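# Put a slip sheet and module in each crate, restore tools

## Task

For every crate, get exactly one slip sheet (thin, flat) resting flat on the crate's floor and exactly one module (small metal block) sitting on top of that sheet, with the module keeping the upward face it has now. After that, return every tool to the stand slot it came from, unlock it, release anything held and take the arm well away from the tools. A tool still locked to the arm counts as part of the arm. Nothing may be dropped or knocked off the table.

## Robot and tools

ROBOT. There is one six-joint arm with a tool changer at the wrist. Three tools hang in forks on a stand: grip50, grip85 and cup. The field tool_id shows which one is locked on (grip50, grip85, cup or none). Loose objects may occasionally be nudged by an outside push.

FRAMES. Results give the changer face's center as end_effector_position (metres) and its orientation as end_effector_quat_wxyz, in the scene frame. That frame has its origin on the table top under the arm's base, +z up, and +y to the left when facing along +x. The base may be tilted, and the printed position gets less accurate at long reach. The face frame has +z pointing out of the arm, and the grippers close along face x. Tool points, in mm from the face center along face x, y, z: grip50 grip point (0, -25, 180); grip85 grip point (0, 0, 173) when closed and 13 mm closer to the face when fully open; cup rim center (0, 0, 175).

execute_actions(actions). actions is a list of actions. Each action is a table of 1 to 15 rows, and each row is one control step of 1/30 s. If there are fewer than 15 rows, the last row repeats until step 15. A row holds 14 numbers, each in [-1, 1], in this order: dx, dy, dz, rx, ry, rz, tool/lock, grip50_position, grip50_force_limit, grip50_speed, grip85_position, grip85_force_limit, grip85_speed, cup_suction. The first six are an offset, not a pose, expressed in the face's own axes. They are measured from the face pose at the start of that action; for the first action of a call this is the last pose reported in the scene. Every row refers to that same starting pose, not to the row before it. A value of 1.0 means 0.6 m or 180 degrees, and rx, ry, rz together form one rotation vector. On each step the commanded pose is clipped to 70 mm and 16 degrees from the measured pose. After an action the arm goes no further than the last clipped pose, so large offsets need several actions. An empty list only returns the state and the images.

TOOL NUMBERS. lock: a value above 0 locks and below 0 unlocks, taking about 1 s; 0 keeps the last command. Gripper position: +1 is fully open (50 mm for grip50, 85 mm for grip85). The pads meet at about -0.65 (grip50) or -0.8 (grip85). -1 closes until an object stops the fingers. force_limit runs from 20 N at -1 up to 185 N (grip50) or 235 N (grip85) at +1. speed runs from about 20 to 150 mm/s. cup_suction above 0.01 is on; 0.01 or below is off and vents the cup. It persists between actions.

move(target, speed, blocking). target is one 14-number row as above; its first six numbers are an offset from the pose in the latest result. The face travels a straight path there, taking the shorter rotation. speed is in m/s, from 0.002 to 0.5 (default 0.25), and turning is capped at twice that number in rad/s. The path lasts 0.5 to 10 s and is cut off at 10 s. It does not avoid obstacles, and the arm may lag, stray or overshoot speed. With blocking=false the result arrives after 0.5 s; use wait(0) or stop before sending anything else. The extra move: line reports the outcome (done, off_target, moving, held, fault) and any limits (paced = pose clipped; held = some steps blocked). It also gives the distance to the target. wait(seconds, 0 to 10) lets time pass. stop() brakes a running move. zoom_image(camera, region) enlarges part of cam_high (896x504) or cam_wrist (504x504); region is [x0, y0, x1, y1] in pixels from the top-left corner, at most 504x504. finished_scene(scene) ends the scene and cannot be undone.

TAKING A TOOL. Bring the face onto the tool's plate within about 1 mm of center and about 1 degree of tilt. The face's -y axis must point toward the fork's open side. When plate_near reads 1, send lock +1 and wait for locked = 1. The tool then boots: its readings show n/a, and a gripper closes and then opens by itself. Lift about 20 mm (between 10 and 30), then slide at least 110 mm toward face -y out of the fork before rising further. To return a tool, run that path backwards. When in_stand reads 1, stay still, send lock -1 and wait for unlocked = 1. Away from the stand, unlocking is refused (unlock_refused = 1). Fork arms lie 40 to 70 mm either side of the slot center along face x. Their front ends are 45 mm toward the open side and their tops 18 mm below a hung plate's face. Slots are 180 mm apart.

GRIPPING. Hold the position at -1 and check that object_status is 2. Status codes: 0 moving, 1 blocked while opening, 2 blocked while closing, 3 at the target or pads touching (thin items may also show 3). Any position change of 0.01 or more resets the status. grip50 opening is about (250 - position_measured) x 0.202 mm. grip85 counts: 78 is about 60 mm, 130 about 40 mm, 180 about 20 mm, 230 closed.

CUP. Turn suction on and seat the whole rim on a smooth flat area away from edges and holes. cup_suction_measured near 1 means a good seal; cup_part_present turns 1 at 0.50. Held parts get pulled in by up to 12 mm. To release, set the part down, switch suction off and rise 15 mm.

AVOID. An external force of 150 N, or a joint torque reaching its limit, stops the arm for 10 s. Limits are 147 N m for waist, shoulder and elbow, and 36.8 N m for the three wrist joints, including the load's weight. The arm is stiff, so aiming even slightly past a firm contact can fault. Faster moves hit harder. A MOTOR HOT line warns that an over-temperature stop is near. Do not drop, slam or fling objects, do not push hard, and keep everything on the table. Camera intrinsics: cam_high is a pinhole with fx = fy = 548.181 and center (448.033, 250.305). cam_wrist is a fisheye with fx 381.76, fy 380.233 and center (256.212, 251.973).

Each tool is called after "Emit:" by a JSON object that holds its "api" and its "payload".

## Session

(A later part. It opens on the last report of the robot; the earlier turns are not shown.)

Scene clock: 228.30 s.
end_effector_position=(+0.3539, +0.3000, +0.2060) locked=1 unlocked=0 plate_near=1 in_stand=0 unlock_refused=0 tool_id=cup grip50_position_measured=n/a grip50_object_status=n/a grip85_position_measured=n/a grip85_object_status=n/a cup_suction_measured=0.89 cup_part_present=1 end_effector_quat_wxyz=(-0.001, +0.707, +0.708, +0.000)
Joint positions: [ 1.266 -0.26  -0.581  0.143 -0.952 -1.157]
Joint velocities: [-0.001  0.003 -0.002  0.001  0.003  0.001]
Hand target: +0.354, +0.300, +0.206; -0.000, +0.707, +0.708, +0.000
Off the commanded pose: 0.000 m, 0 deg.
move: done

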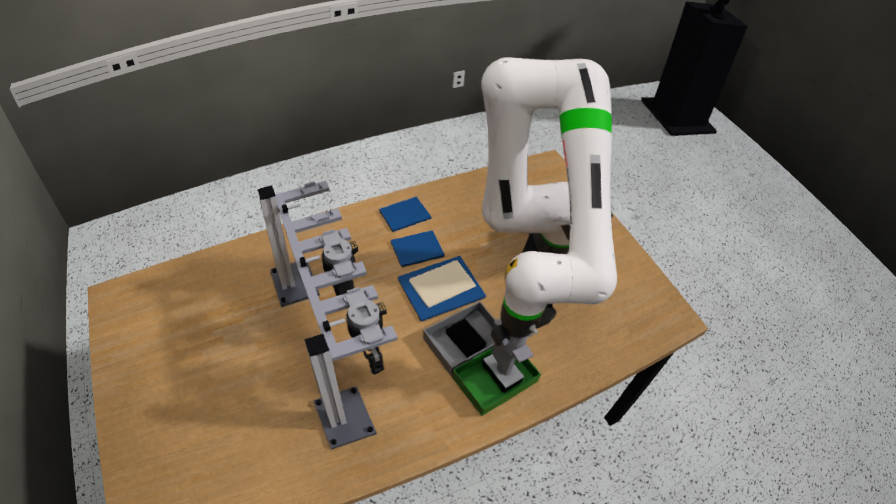

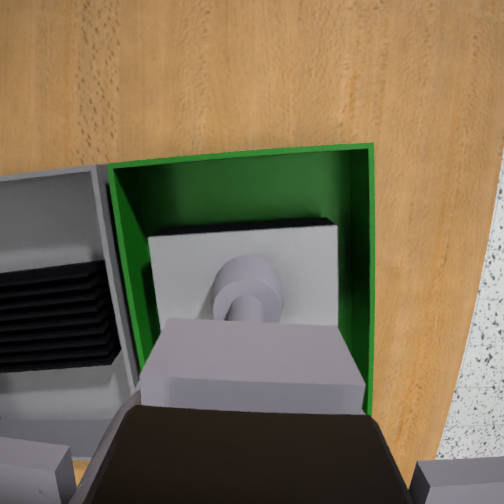

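Emit:
{"api": "move", "payload": {"target": [0, 0, -0.1, 0, 0, 0, 0, 1, 0, 0, 1, 0, 0, 1], "speed": 0.1}}

Emit:
{"api": "zoom_image", "payload": {"camera": "cam_wrist", "region": [130, 200, 360, 340]}}

Scene clock: 242.27 s.
end_effector_position=(+0.3540, +0.2998, +0.2660) locked=1 unlocked=0 plate_near=1 in_stand=0 unlock_refused=0 tool_id=cup grip50_position_measured=n/a grip50_object_status=n/a grip85_position_measured=n/a grip85_object_status=n/a cup_suction_measured=0.96 cup_part_present=1 end_effector_quat_wxyz=(-0.000, +0.707, +0.708, +0.000)
Joint positions: [ 1.29  -0.348 -0.507  0.138 -1.116 -1.158]
Joint velocities: [ 0.    -0.001  0.002  0.    -0.002 -0.001]
Hand target: +0.354, +0.300, +0.266; -0.000, +0.707, +0.708, +0.000
Off the commanded pose: 0.000 m, 0 deg.
move: done

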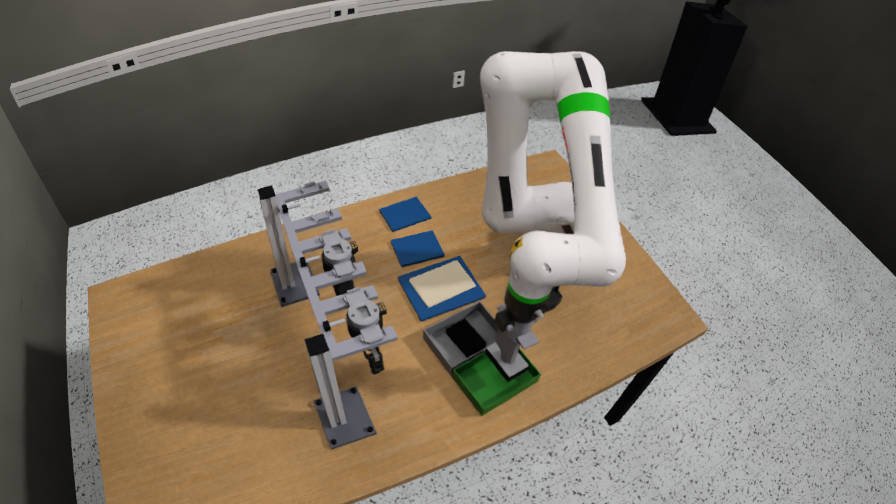

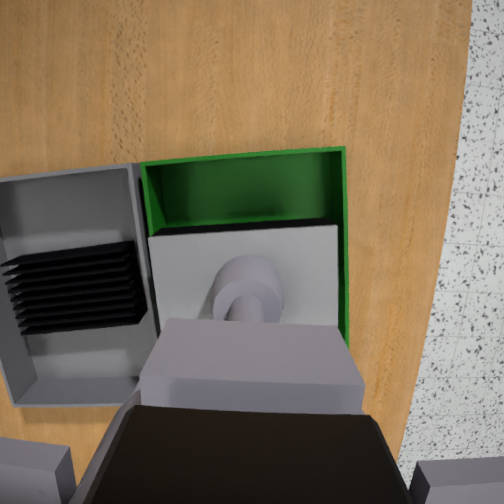

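Region (130, 200, 360, 340) of cam_wrist's 504x504 image, scaled by 2.191, with more detail than that image has; it fills the top 307 rows of this view, and the rest is white.

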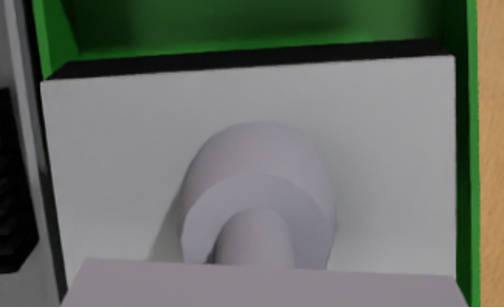

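Emit:
{"api": "move", "payload": {"target": [-0.8147, 0.0383, 0, 0, 0, 0.4961, 0, 1, 0, 0, 1, 0, 0, 1], "speed": 0.35}}

Scene clock: 251.77 s.
end_effector_position=(+0.3775, -0.1891, +0.2656) locked=1 unlocked=0 plate_near=1 in_stand=0 unlock_refused=0 tool_id=cup grip50_position_measured=n/a grip50_object_status=n/a grip85_position_measured=n/a grip85_object_status=n/a cup_suction_measured=0.96 cup_part_present=1 end_effector_quat_wxyz=(+0.001, +1.000, +0.007, -0.001)
Joint positions: [-0.289 -0.062 -0.372 -0.323 -1.155 -0.978]
Joint velocities: [-0.002  0.004  0.003 -0.    -0.001  0.001]
Hand target: +0.378, -0.189, +0.266; +0.001, +1.000, +0.007, -0.001
Off the commanded pose: 0.000 m, 0 deg.
move: done

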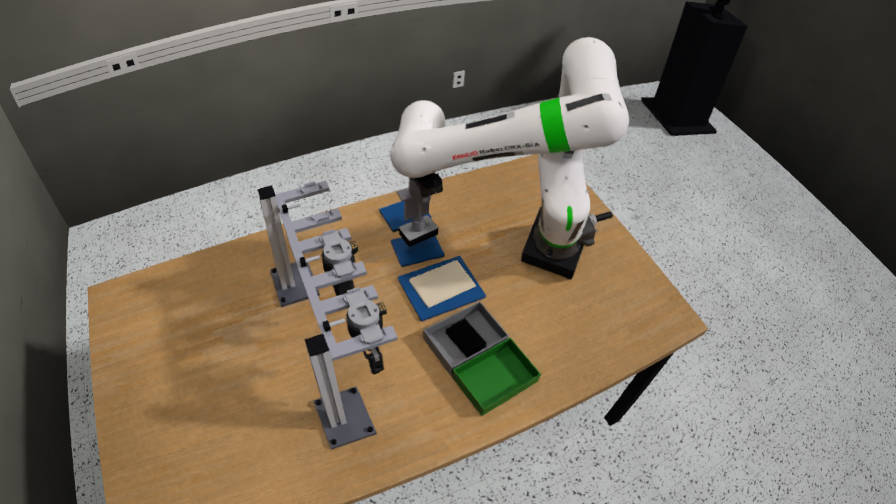

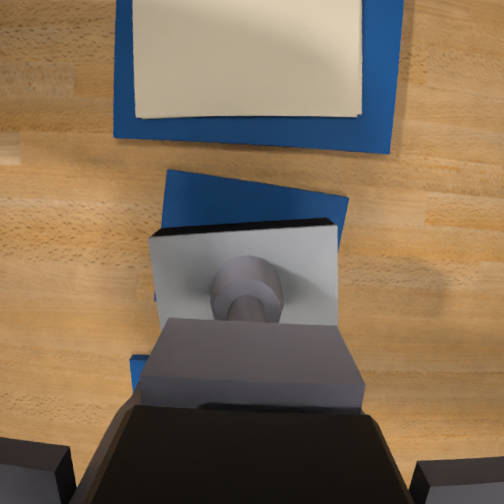

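Emit:
{"api": "zoom_image", "payload": {"camera": "cam_wrist", "region": [100, 90, 260, 200]}}

Emit:
{"api": "zoom_image", "payload": {"camera": "cam_wrist", "region": [260, 90, 420, 220]}}

Region (100, 90, 260, 200) of cam_wrist's 504x504 image, scaled by 3.150, with more detail than that image has; it fills the top 346 rows of this view, and the rest is white.

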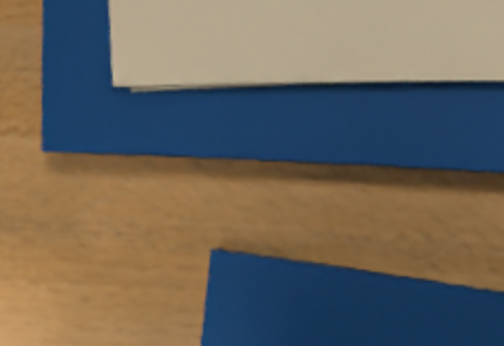

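Region (260, 90, 420, 220) of cam_wrist's 504x504 image, scaled by 3.150, with more detail than that image has; it fills the top 410 rows of this view, and the rest is white.

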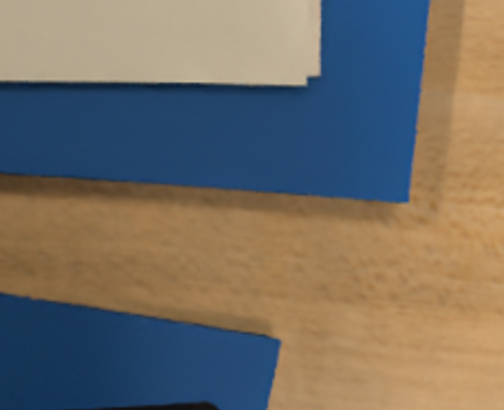

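Emit:
{"api": "zoom_image", "payload": {"camera": "cam_high", "region": [380, 200, 500, 330]}}

Region (380, 200, 500, 330) of cam_high's 896x504 image, scaled by 3.877, with more detail than that image has; it fills the left 465 columns of this view, and the rest is white.

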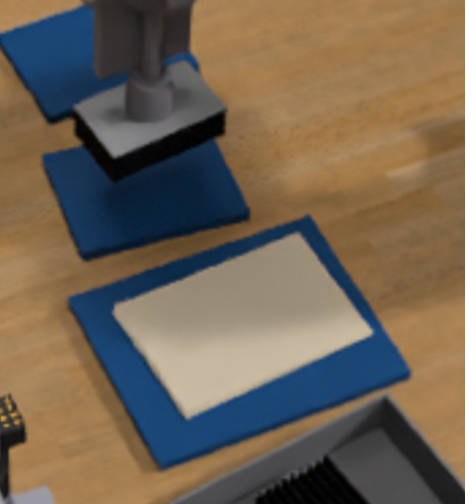

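Emit:
{"api": "move", "payload": {"target": [0, 0, 0.0985, 0, 0, 0, 0, 1, 0, 0, 1, 0, 0, 1], "speed": 0.08}}

Emit:
{"api": "zoom_image", "payload": {"camera": "cam_high", "region": [380, 200, 460, 280]}}

Emit:
{"api": "zoom_image", "payload": {"camera": "cam_wrist", "region": [120, 150, 400, 330]}}

Scene clock: 276.50 s.
end_effector_position=(+0.3775, -0.1891, +0.2065) locked=1 unlocked=0 plate_near=1 in_stand=0 unlock_refused=0 tool_id=cup grip50_position_measured=n/a grip50_object_status=n/a grip85_position_measured=n/a grip85_object_status=n/a cup_suction_measured=0.96 cup_part_present=1 end_effector_quat_wxyz=(+0.001, +1.000, +0.007, -0.001)
Joint positions: [-0.245  0.015 -0.437 -0.344 -1.007 -0.968]
Joint velocities: [ 0.001  0.001 -0.    -0.001  0.002 -0.002]
Hand target: +0.377, -0.189, +0.206; +0.001, +1.000, +0.007, -0.001
Off the commanded pose: 0.000 m, 0 deg.
move: done

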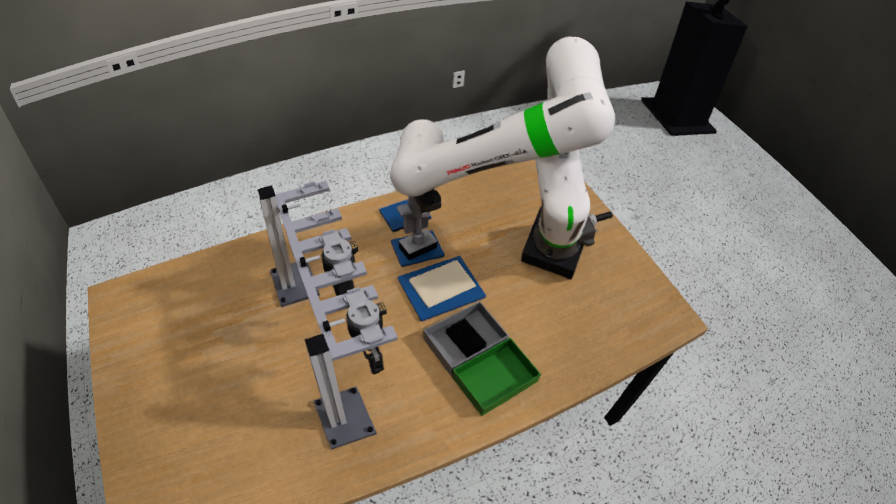

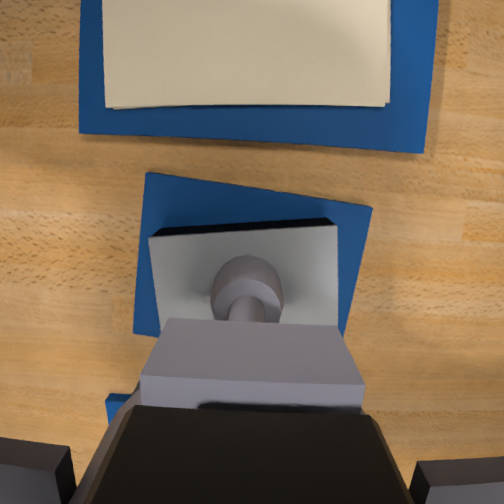

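Region (380, 200, 460, 280) of cam_high's 896x504 image, scaled by 6.300, with more detail than that image has.

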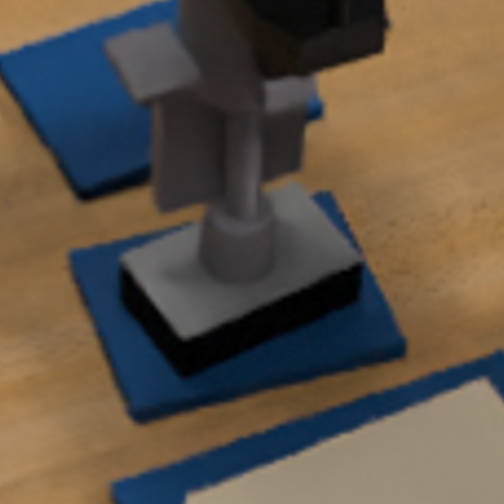

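Region (120, 150, 400, 330) of cam_wrist's 504x504 image, scaled by 1.800, with more detail than that image has; it fills the top 324 rows of this view, and the rest is white.

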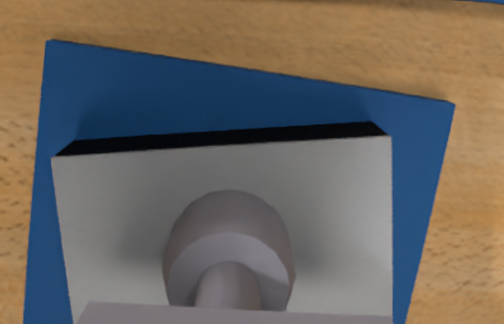

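Emit:
{"api": "execute_actions", "payload": {"actions": [[[0,0,0.001,0,0,0,0,1,0,0,1,0,0,1],[0,0,0.0015,0,0,0,0,1,0,0,1,0,0,1],[0,0,0.002,0,0,0,0,1,0,0,1,0,0,1],[0,0,0.0025,0,0,0,0,1,0,0,1,0,0,1],[0,0,0.003,0,0,0,0,1,0,0,1,0,0,1],[0,0,0.0035,0,0,0,0,1,0,0,1,0,0,1],[0,0,0.004,0,0,0,0,1,0,0,1,0,0,1],[0,0,0.0045,0,0,0,0,1,0,0,1,0,0,1],[0,0,0.005,0,0,0,0,1,0,0,1,0,0,1]],[[0,0,0,0,0,0,0,1,0,0,1,0,0,0]]]}}

Emit:
{"api": "zoom_image", "payload": {"camera": "cam_wrist", "region": [120, 150, 400, 330]}}

Scene clock: 284.87 s.
end_effector_position=(+0.3775, -0.1892, +0.2037) locked=1 unlocked=0 plate_near=1 in_stand=0 unlock_refused=0 tool_id=cup grip50_position_measured=n/a grip50_object_status=n/a grip85_position_measured=n/a grip85_object_status=n/a cup_suction_measured=0.00 cup_part_present=0 end_effector_quat_wxyz=(+0.001, +1.000, +0.007, -0.001)
Joint positions: [-0.243  0.02  -0.44  -0.346 -1.    -0.968]
Joint velocities: [ 0.001  0.     0.001  0.    -0.     0.   ]
Hand target: +0.377, -0.189, +0.204; +0.001, +1.000, +0.007, -0.001
Off the commanded pose: 0.000 m, 0 deg.

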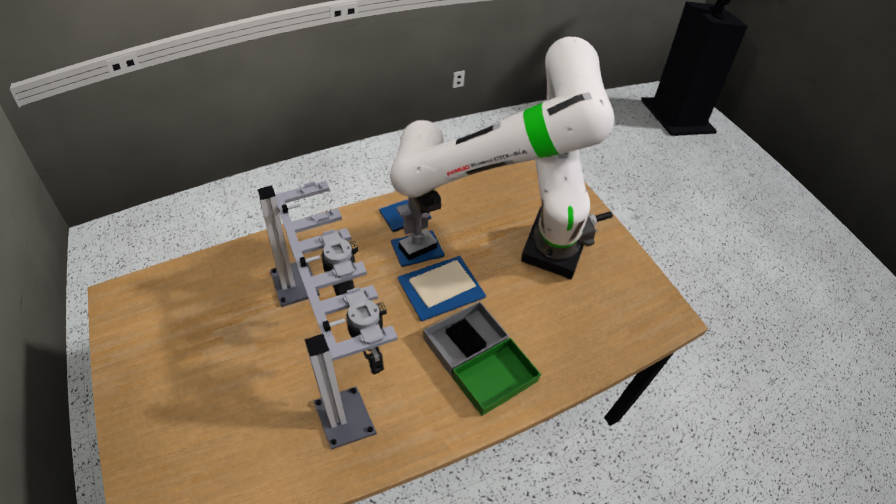

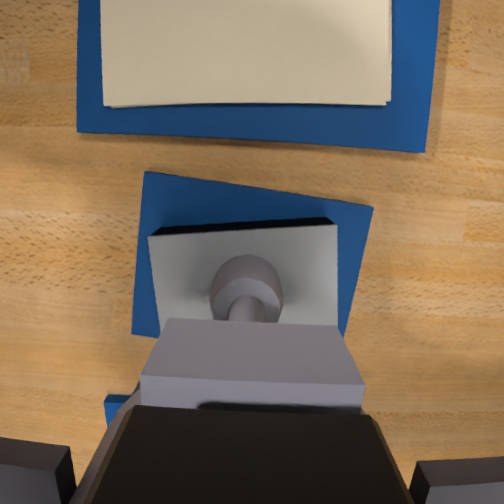

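Region (120, 150, 400, 330) of cam_wrist's 504x504 image, scaled by 1.800, with more detail than that image has; it fills the top 324 rows of this view, and the rest is white.

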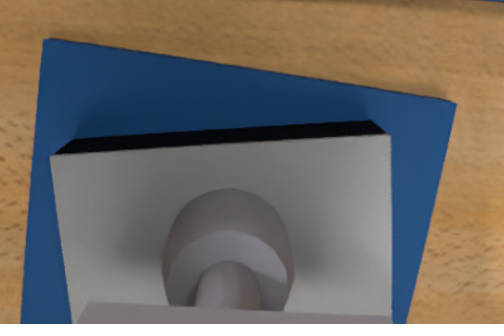

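Emit:
{"api": "move", "payload": {"target": [0, 0, -0.052, 0, 0, 0, 0, 1, 0, 0, 1, 0, 0, 0], "speed": 0.1}}

Emit:
{"api": "move", "payload": {"target": [-0.0157, -0.2557, 0.04, 0.0006, 0.0006, 0, 0, 1, 0, 0, 1, 0, 0, 0], "speed": 0.25}}

Scene clock: 298.07 s.
end_effector_position=(+0.3775, -0.1892, +0.2348) locked=1 unlocked=0 plate_near=1 in_stand=0 unlock_refused=0 tool_id=cup grip50_position_measured=n/a grip50_object_status=n/a grip85_position_measured=n/a grip85_object_status=n/a cup_suction_measured=0.00 cup_part_present=0 end_effector_quat_wxyz=(+0.001, +1.000, +0.007, -0.001)
Joint positions: [-0.266 -0.025 -0.409 -0.333 -1.078 -0.974]
Joint velocities: [-0.002 -0.004  0.001  0.    -0.002 -0.001]
Hand target: +0.378, -0.189, +0.235; +0.001, +1.000, +0.007, -0.001
Off the commanded pose: 0.000 m, 0 deg.
move: done

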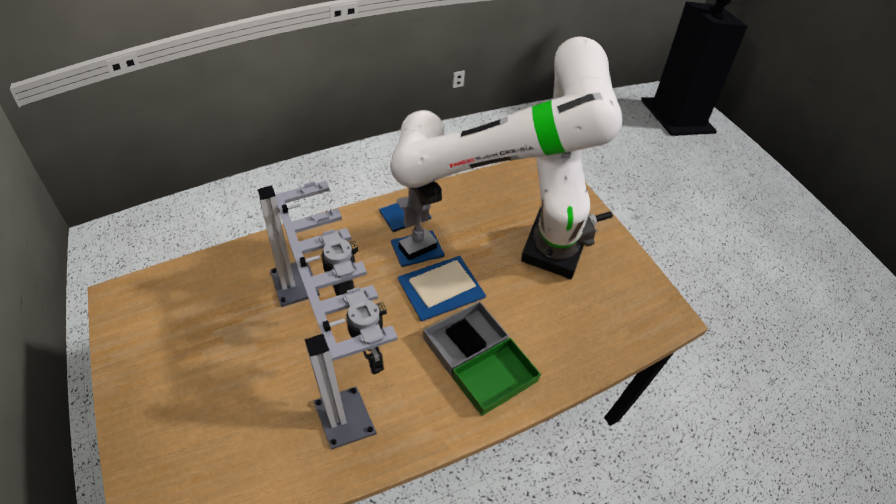

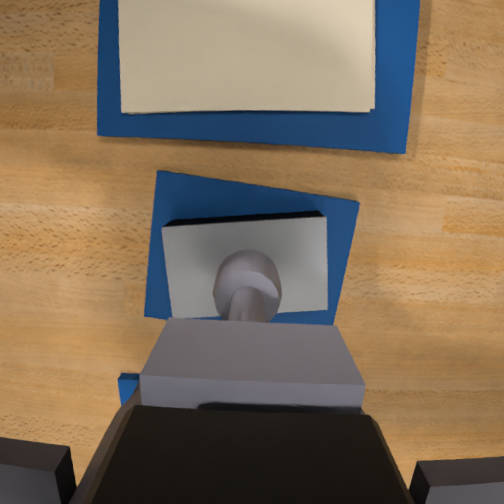

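Scene clock: 299.27 s.
end_effector_position=(+0.3660, -0.0359, +0.2108) locked=1 unlocked=0 plate_near=1 in_stand=0 unlock_refused=0 tool_id=cup grip50_position_measured=n/a grip50_object_status=n/a grip85_position_measured=n/a grip85_object_status=n/a cup_suction_measured=0.00 cup_part_present=0 end_effector_quat_wxyz=(-0.000, +1.000, +0.007, +0.000)
Joint positions: [ 0.215 -0.306 -0.653 -0.242 -0.981 -1.487]
Joint velocities: [ 0.01  -0.002 -0.003  0.009  0.002 -0.011]
Hand target: +0.366, -0.036, +0.211; -0.000, +1.000, +0.007, +0.000
Off the commanded pose: 0.000 m, 0 deg.
move: done

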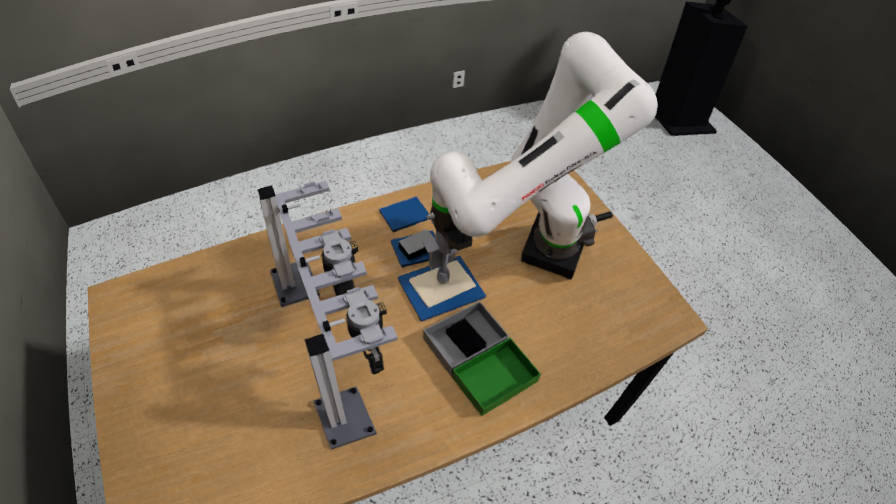

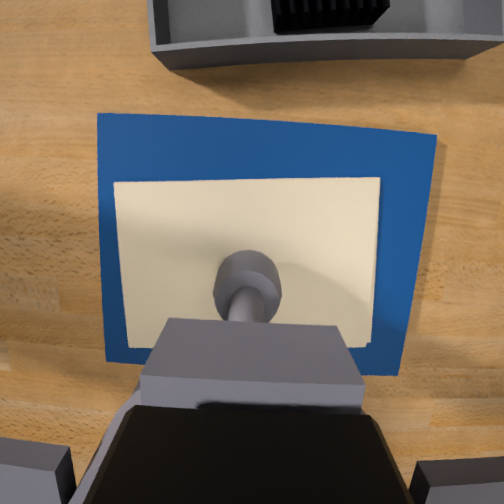

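All four corners of the sheet are visible. I'll zoom in on them.

Emit:
{"api": "zoom_image", "payload": {"camera": "cam_wrist", "region": [95, 160, 255, 370]}}

Emit:
{"api": "zoom_image", "payload": {"camera": "cam_wrist", "region": [255, 160, 415, 370]}}

Region (95, 160, 255, 370) of cam_wrist's 504x504 image, scaled by 2.400, with more detail than that image has; it fills the left 384 columns of this view, and the rest is white.

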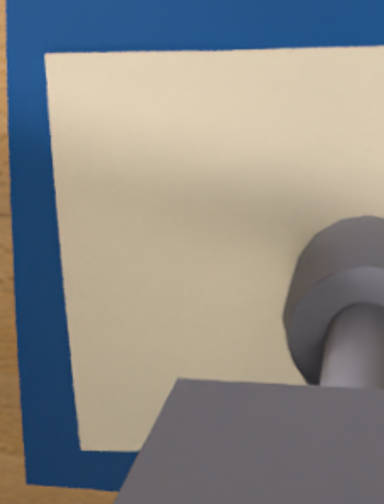

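Region (255, 160, 415, 370) of cam_wrist's 504x504 image, scaled by 2.400, with more detail than that image has; it fills the left 384 columns of this view, and the rest is white.

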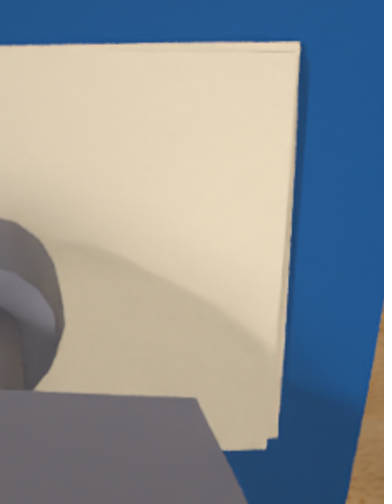

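Emit:
{"api": "move", "payload": {"target": [0, 0.0006, 0.0397, 0, 0, 0, 0, 1, 0, 0, 1, 0, 0, 1], "speed": 0.04}}

Scene clock: 313.17 s.
end_effector_position=(+0.3661, -0.0362, +0.1871) locked=1 unlocked=0 plate_near=1 in_stand=0 unlock_refused=0 tool_id=cup grip50_position_measured=n/a grip50_object_status=n/a grip85_position_measured=n/a grip85_object_status=n/a cup_suction_measured=0.84 cup_part_present=1 end_effector_quat_wxyz=(-0.001, +1.000, +0.007, +0.000)
Joint positions: [ 0.23  -0.262 -0.678 -0.25  -0.911 -1.483]
Joint velocities: [ 0.001  0.002 -0.001 -0.     0.004 -0.   ]
Hand target: +0.366, -0.036, +0.187; -0.001, +1.000, +0.007, +0.000
Off the commanded pose: 0.000 m, 0 deg.
move: done

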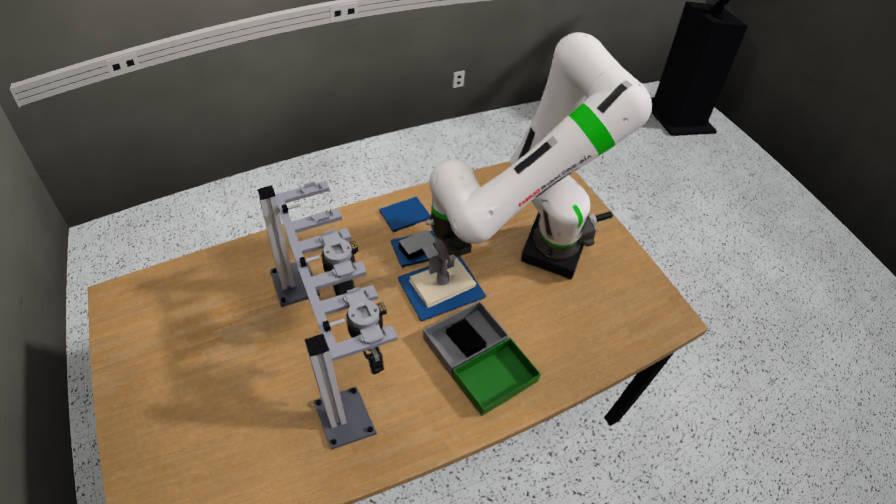

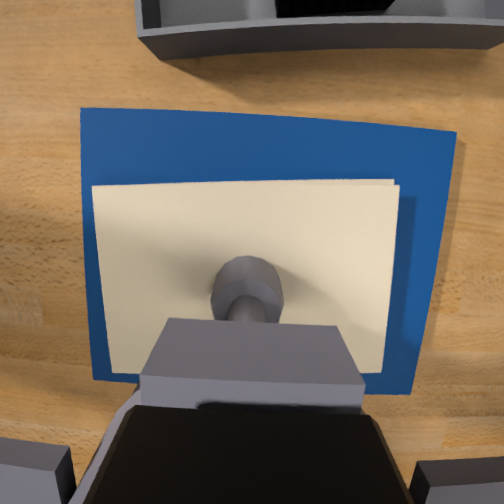

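Emit:
{"api": "move", "payload": {"target": [0, 0, -0.08, 0, 0, 0, 0, 1, 0, 0, 1, 0, 0, 1], "speed": 0.1}}

Emit:
{"api": "move", "payload": {"target": [0.0245, -0.569, 0, 0, 0, -0.02, 0, 1, 0, 0, 1, 0, 0, 1], "speed": 0.25}}

Scene clock: 317.73 s.
end_effector_position=(+0.3660, -0.0363, +0.2350) locked=1 unlocked=0 plate_near=1 in_stand=0 unlock_refused=0 tool_id=cup grip50_position_measured=n/a grip50_object_status=n/a grip85_position_measured=n/a grip85_object_status=n/a cup_suction_measured=0.91 cup_part_present=1 end_effector_quat_wxyz=(-0.000, +1.000, +0.007, +0.000)
Joint positions: [ 0.196 -0.345 -0.623 -0.237 -1.052 -1.485]
Joint velocities: [-0.002 -0.002  0.002 -0.    -0.003  0.003]
Hand target: +0.366, -0.036, +0.235; -0.000, +1.000, +0.007, +0.000
Off the commanded pose: 0.000 m, 0 deg.
move: done

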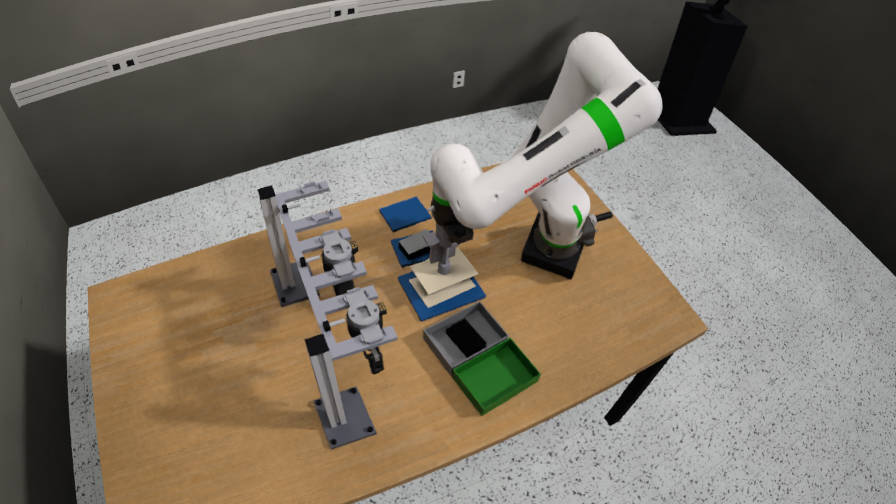

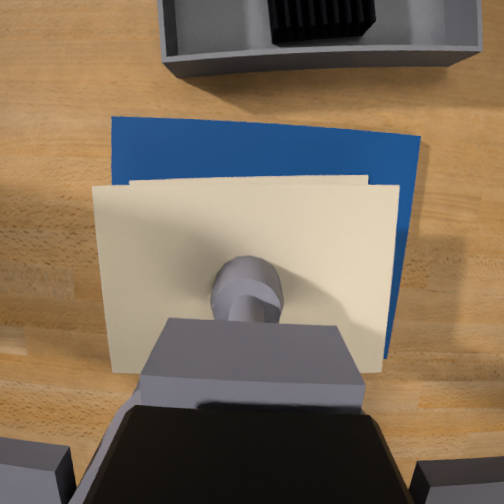

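Scene clock: 319.63 s.
end_effector_position=(+0.3760, +0.3055, +0.2361) locked=1 unlocked=0 plate_near=1 in_stand=0 unlock_refused=0 tool_id=cup grip50_position_measured=n/a grip50_object_status=n/a grip85_position_measured=n/a grip85_object_status=n/a cup_suction_measured=0.91 cup_part_present=1 end_effector_quat_wxyz=(-0.001, +0.999, +0.038, +0.001)
Joint positions: [ 1.226 -0.255 -0.489  0.123 -1.031 -2.594]
Joint velocities: [ 0.002  0.001  0.002  0.    -0.001 -0.001]
Hand target: +0.376, +0.306, +0.236; -0.001, +0.999, +0.038, +0.001
Off the commanded pose: 0.001 m, 0 deg.
move: done

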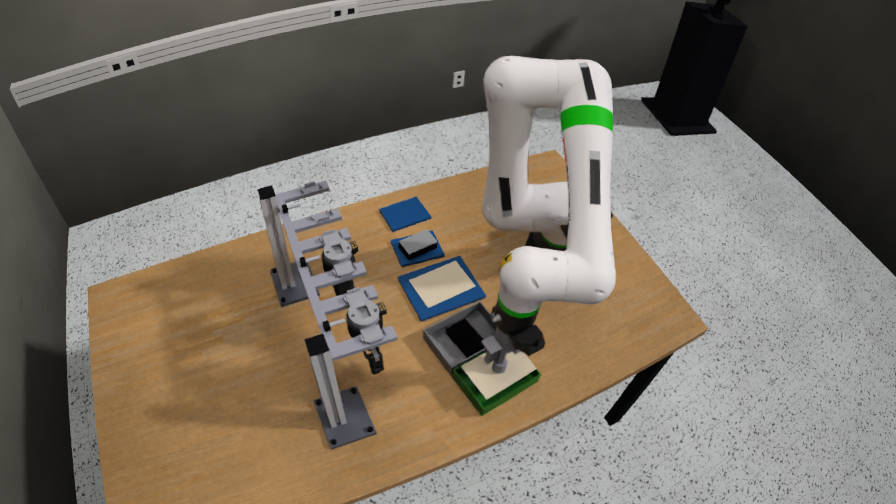

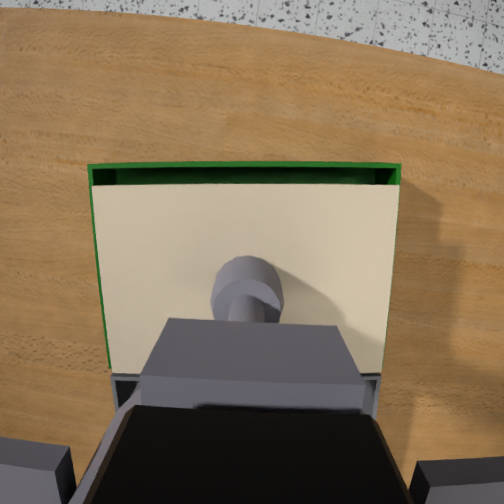

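Emit:
{"api": "zoom_image", "payload": {"camera": "cam_wrist", "region": [75, 150, 175, 220]}}

Emit:
{"api": "zoom_image", "payload": {"camera": "cam_wrist", "region": [320, 150, 420, 220]}}

Region (75, 150, 175, 220) of cam_wrist's 504x504 image, scaled by 5.040, with more detail than that image has; it fills the top 353 rows of this view, and the rest is white.

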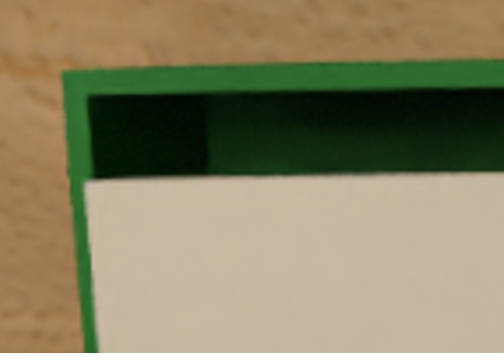

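Region (320, 150, 420, 220) of cam_wrist's 504x504 image, scaled by 5.040, with more detail than that image has; it fills the top 353 rows of this view, and the rest is white.

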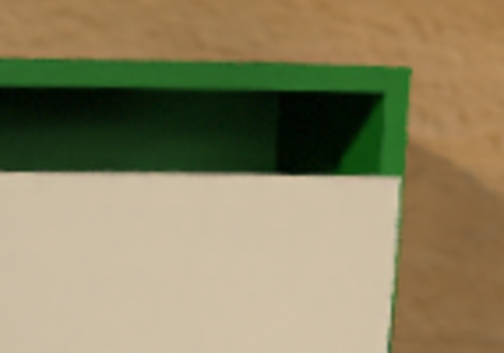

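Emit:
{"api": "move", "payload": {"target": [-0.0017, 0.0037, 0.1077, -0.0006, -0.0006, 0, 0, 1, 0, 0, 1, 0, 0, 1], "speed": 0.08}}

Scene clock: 334.50 s.
end_effector_position=(+0.3752, +0.3035, +0.1715) locked=1 unlocked=0 plate_near=1 in_stand=0 unlock_refused=0 tool_id=cup grip50_position_measured=n/a grip50_object_status=n/a grip85_position_measured=n/a grip85_object_status=n/a cup_suction_measured=0.91 cup_part_present=1 end_effector_quat_wxyz=(-0.001, +0.999, +0.039, -0.000)
Joint positions: [ 1.205 -0.153 -0.559  0.13  -0.861 -2.595]
Joint velocities: [-0.     0.003 -0.     0.     0.002 -0.002]
Hand target: +0.375, +0.304, +0.171; -0.001, +0.999, +0.039, -0.000
Off the commanded pose: 0.000 m, 0 deg.
move: done

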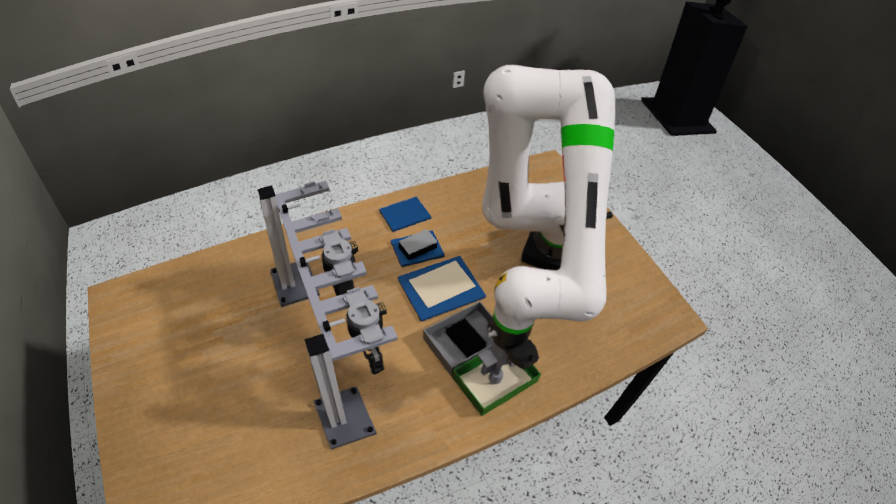

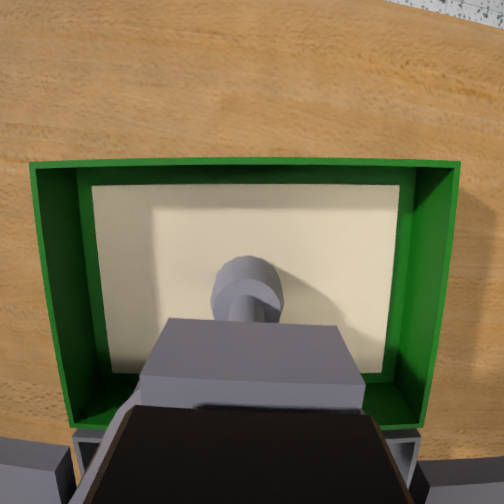

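Emit:
{"api": "execute_actions", "payload": {"actions": [[[0,0,0,0,0,0,0,1,0,0,1,0,0,0]]]}}

Emit:
{"api": "move", "payload": {"target": [0, 0, -0.11, 0, 0, 0, 0, 1, 0, 0, 1, 0, 0, 0], "speed": 0.12}}

Scene clock: 338.93 s.
end_effector_position=(+0.3752, +0.3036, +0.1715) locked=1 unlocked=0 plate_near=1 in_stand=0 unlock_refused=0 tool_id=cup grip50_position_measured=n/a grip50_object_status=n/a grip85_position_measured=n/a grip85_object_status=n/a cup_suction_measured=0.00 cup_part_present=0 end_effector_quat_wxyz=(-0.001, +0.999, +0.039, +0.000)
Joint positions: [ 1.205 -0.153 -0.559  0.13  -0.86  -2.595]
Joint velocities: [ 0.001 -0.     0.001 -0.001  0.     0.001]
Hand target: +0.375, +0.304, +0.171; -0.001, +0.999, +0.039, -0.000
Off the commanded pose: 0.000 m, 0 deg.

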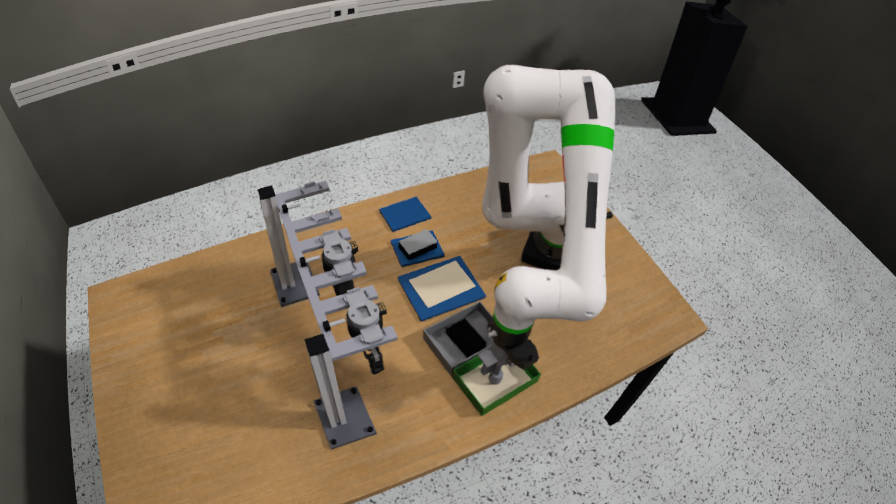

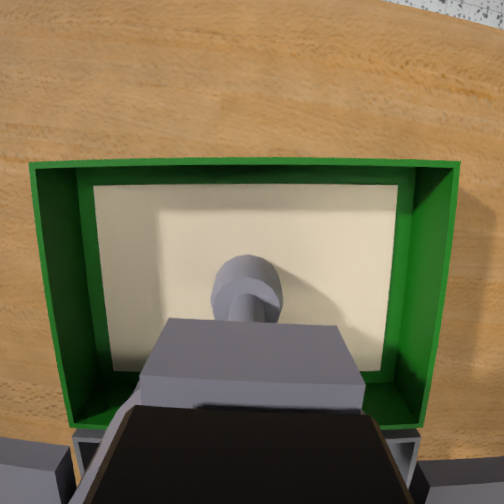

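Scene clock: 339.87 s.
end_effector_position=(+0.3753, +0.3033, +0.2375) locked=1 unlocked=0 plate_near=1 in_stand=0 unlock_refused=0 tool_id=cup grip50_position_measured=n/a grip50_object_status=n/a grip85_position_measured=n/a grip85_object_status=n/a cup_suction_measured=0.00 cup_part_present=0 end_effector_quat_wxyz=(-0.001, +0.999, +0.038, +0.000)
Joint positions: [ 1.225 -0.261 -0.491  0.122 -1.037 -2.591]
Joint velocities: [-0.001 -0.     0.002  0.    -0.003  0.   ]
Hand target: +0.375, +0.303, +0.238; -0.001, +0.999, +0.038, +0.000
Off the commanded pose: 0.000 m, 0 deg.
move: done

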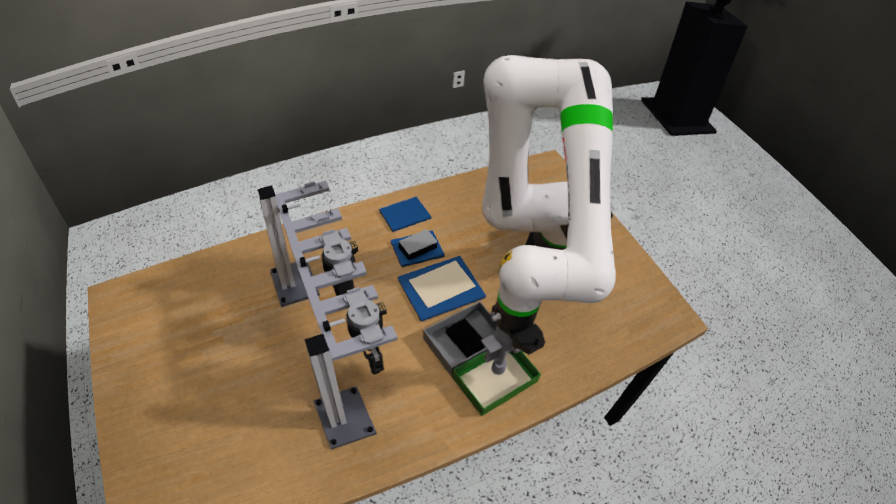

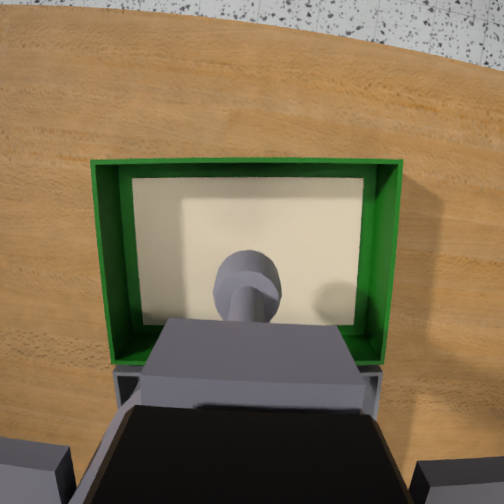

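Emit:
{"api": "move", "payload": {"target": [0.2312, 0.7835, -0.2405, 0, 0, -0.4702, 0, 1, 0, 0, 1, 0, 0, 0], "speed": 0.4}}

Scene clock: 345.77 s.
end_effector_position=(+0.5495, -0.1549, +0.3812) locked=1 unlocked=0 plate_near=1 in_stand=0 unlock_refused=0 tool_id=cup grip50_position_measured=n/a grip50_object_status=n/a grip85_position_measured=n/a grip85_object_status=n/a cup_suction_measured=0.00 cup_part_present=0 end_effector_quat_wxyz=(+0.000, +0.713, +0.701, -0.001)
Joint positions: [-0.149  0.12   0.177 -0.276 -1.465  0.312]
Joint velocities: [-0.     0.002  0.003 -0.002 -0.005  0.001]
Hand target: +0.549, -0.155, +0.381; -0.000, +0.713, +0.701, -0.001
Off the commanded pose: 0.000 m, 0 deg.
move: done; limits=paced

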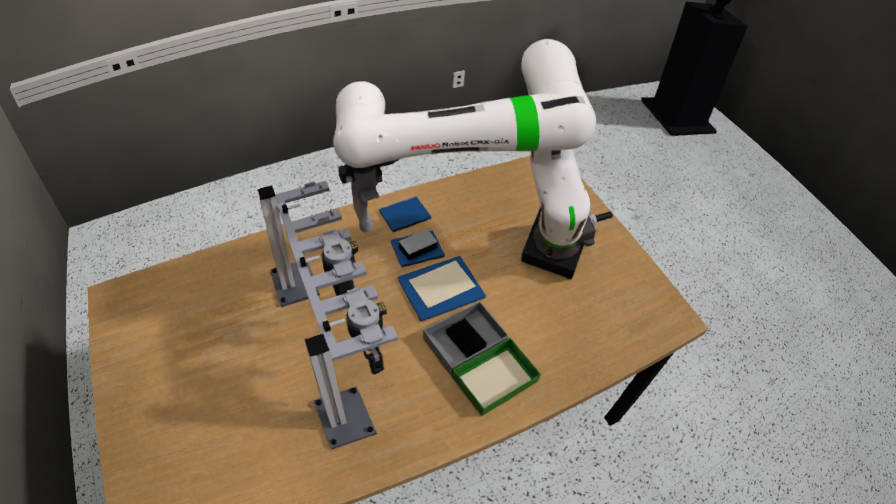

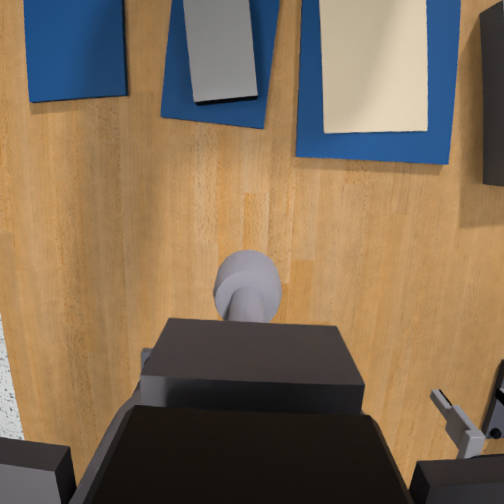

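Emit:
{"api": "move", "payload": {"target": [0.0007, 0.208, -0.0003, -0.00045, 0.00045, 0, 0, 1, 0, 0, 1, 0, 0, 0], "speed": 0.15}}

Scene clock: 349.87 s.
end_effector_position=(+0.6742, -0.1565, +0.3813) locked=1 unlocked=0 plate_near=1 in_stand=0 unlock_refused=0 tool_id=cup grip50_position_measured=n/a grip50_object_status=n/a grip85_position_measured=n/a grip85_object_status=n/a cup_suction_measured=0.00 cup_part_present=0 end_effector_quat_wxyz=(+0.000, +0.713, +0.701, -0.000)
Joint positions: [-0.092  0.405  0.599 -0.266 -1.58   0.221]
Joint velocities: [ 0.     0.001  0.006 -0.001 -0.003 -0.   ]
Hand target: +0.674, -0.157, +0.381; +0.000, +0.713, +0.701, -0.000
Off the commanded pose: 0.000 m, 0 deg.
move: done

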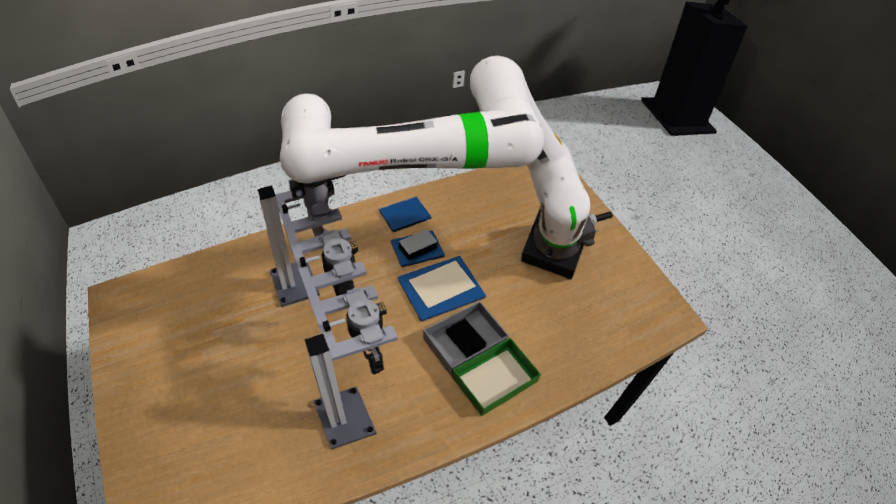

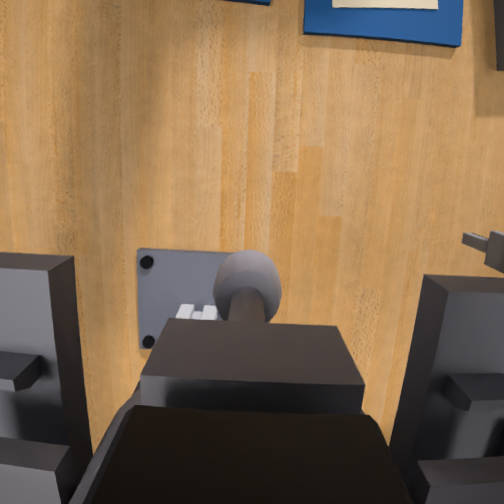

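Now I'll lower into the fork, to z≈0.3619.

Emit:
{"api": "move", "payload": {"target": [-0.0002, 0.0002, 0.0323, 0, 0, 0, 0, 1, 0, 0, 1, 0, 0, 0], "speed": 0.03}}

Scene clock: 351.97 s.
end_effector_position=(+0.6743, -0.1567, +0.3623) locked=1 unlocked=0 plate_near=1 in_stand=1 unlock_refused=0 tool_id=cup grip50_position_measured=n/a grip50_object_status=n/a grip85_position_measured=n/a grip85_object_status=n/a cup_suction_measured=0.00 cup_part_present=0 end_effector_quat_wxyz=(+0.000, +0.713, +0.701, -0.000)
Joint positions: [-0.084  0.407  0.559 -0.265 -1.537  0.224]
Joint velocities: [-0.001 -0.    -0.004  0.     0.003  0.002]
Hand target: +0.674, -0.157, +0.362; +0.000, +0.713, +0.701, -0.000
Off the commanded pose: 0.000 m, 0 deg.
move: done

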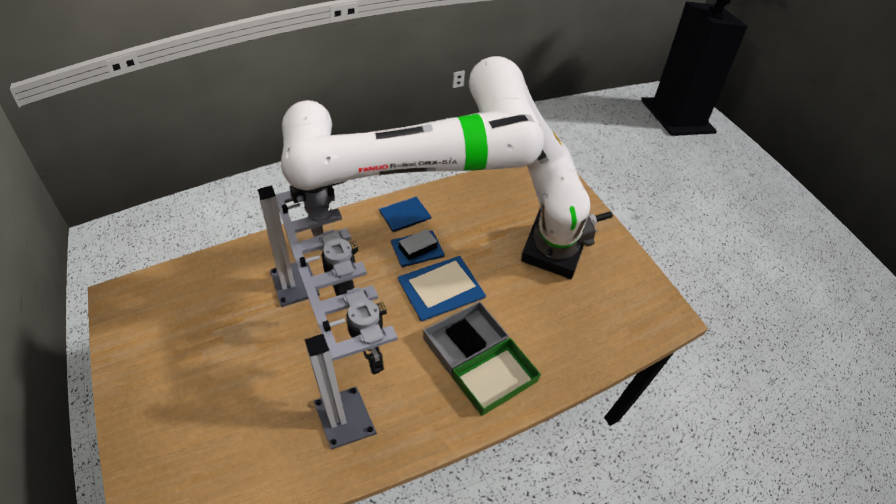

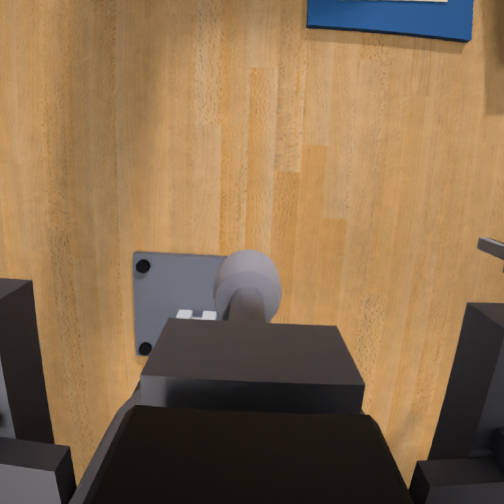

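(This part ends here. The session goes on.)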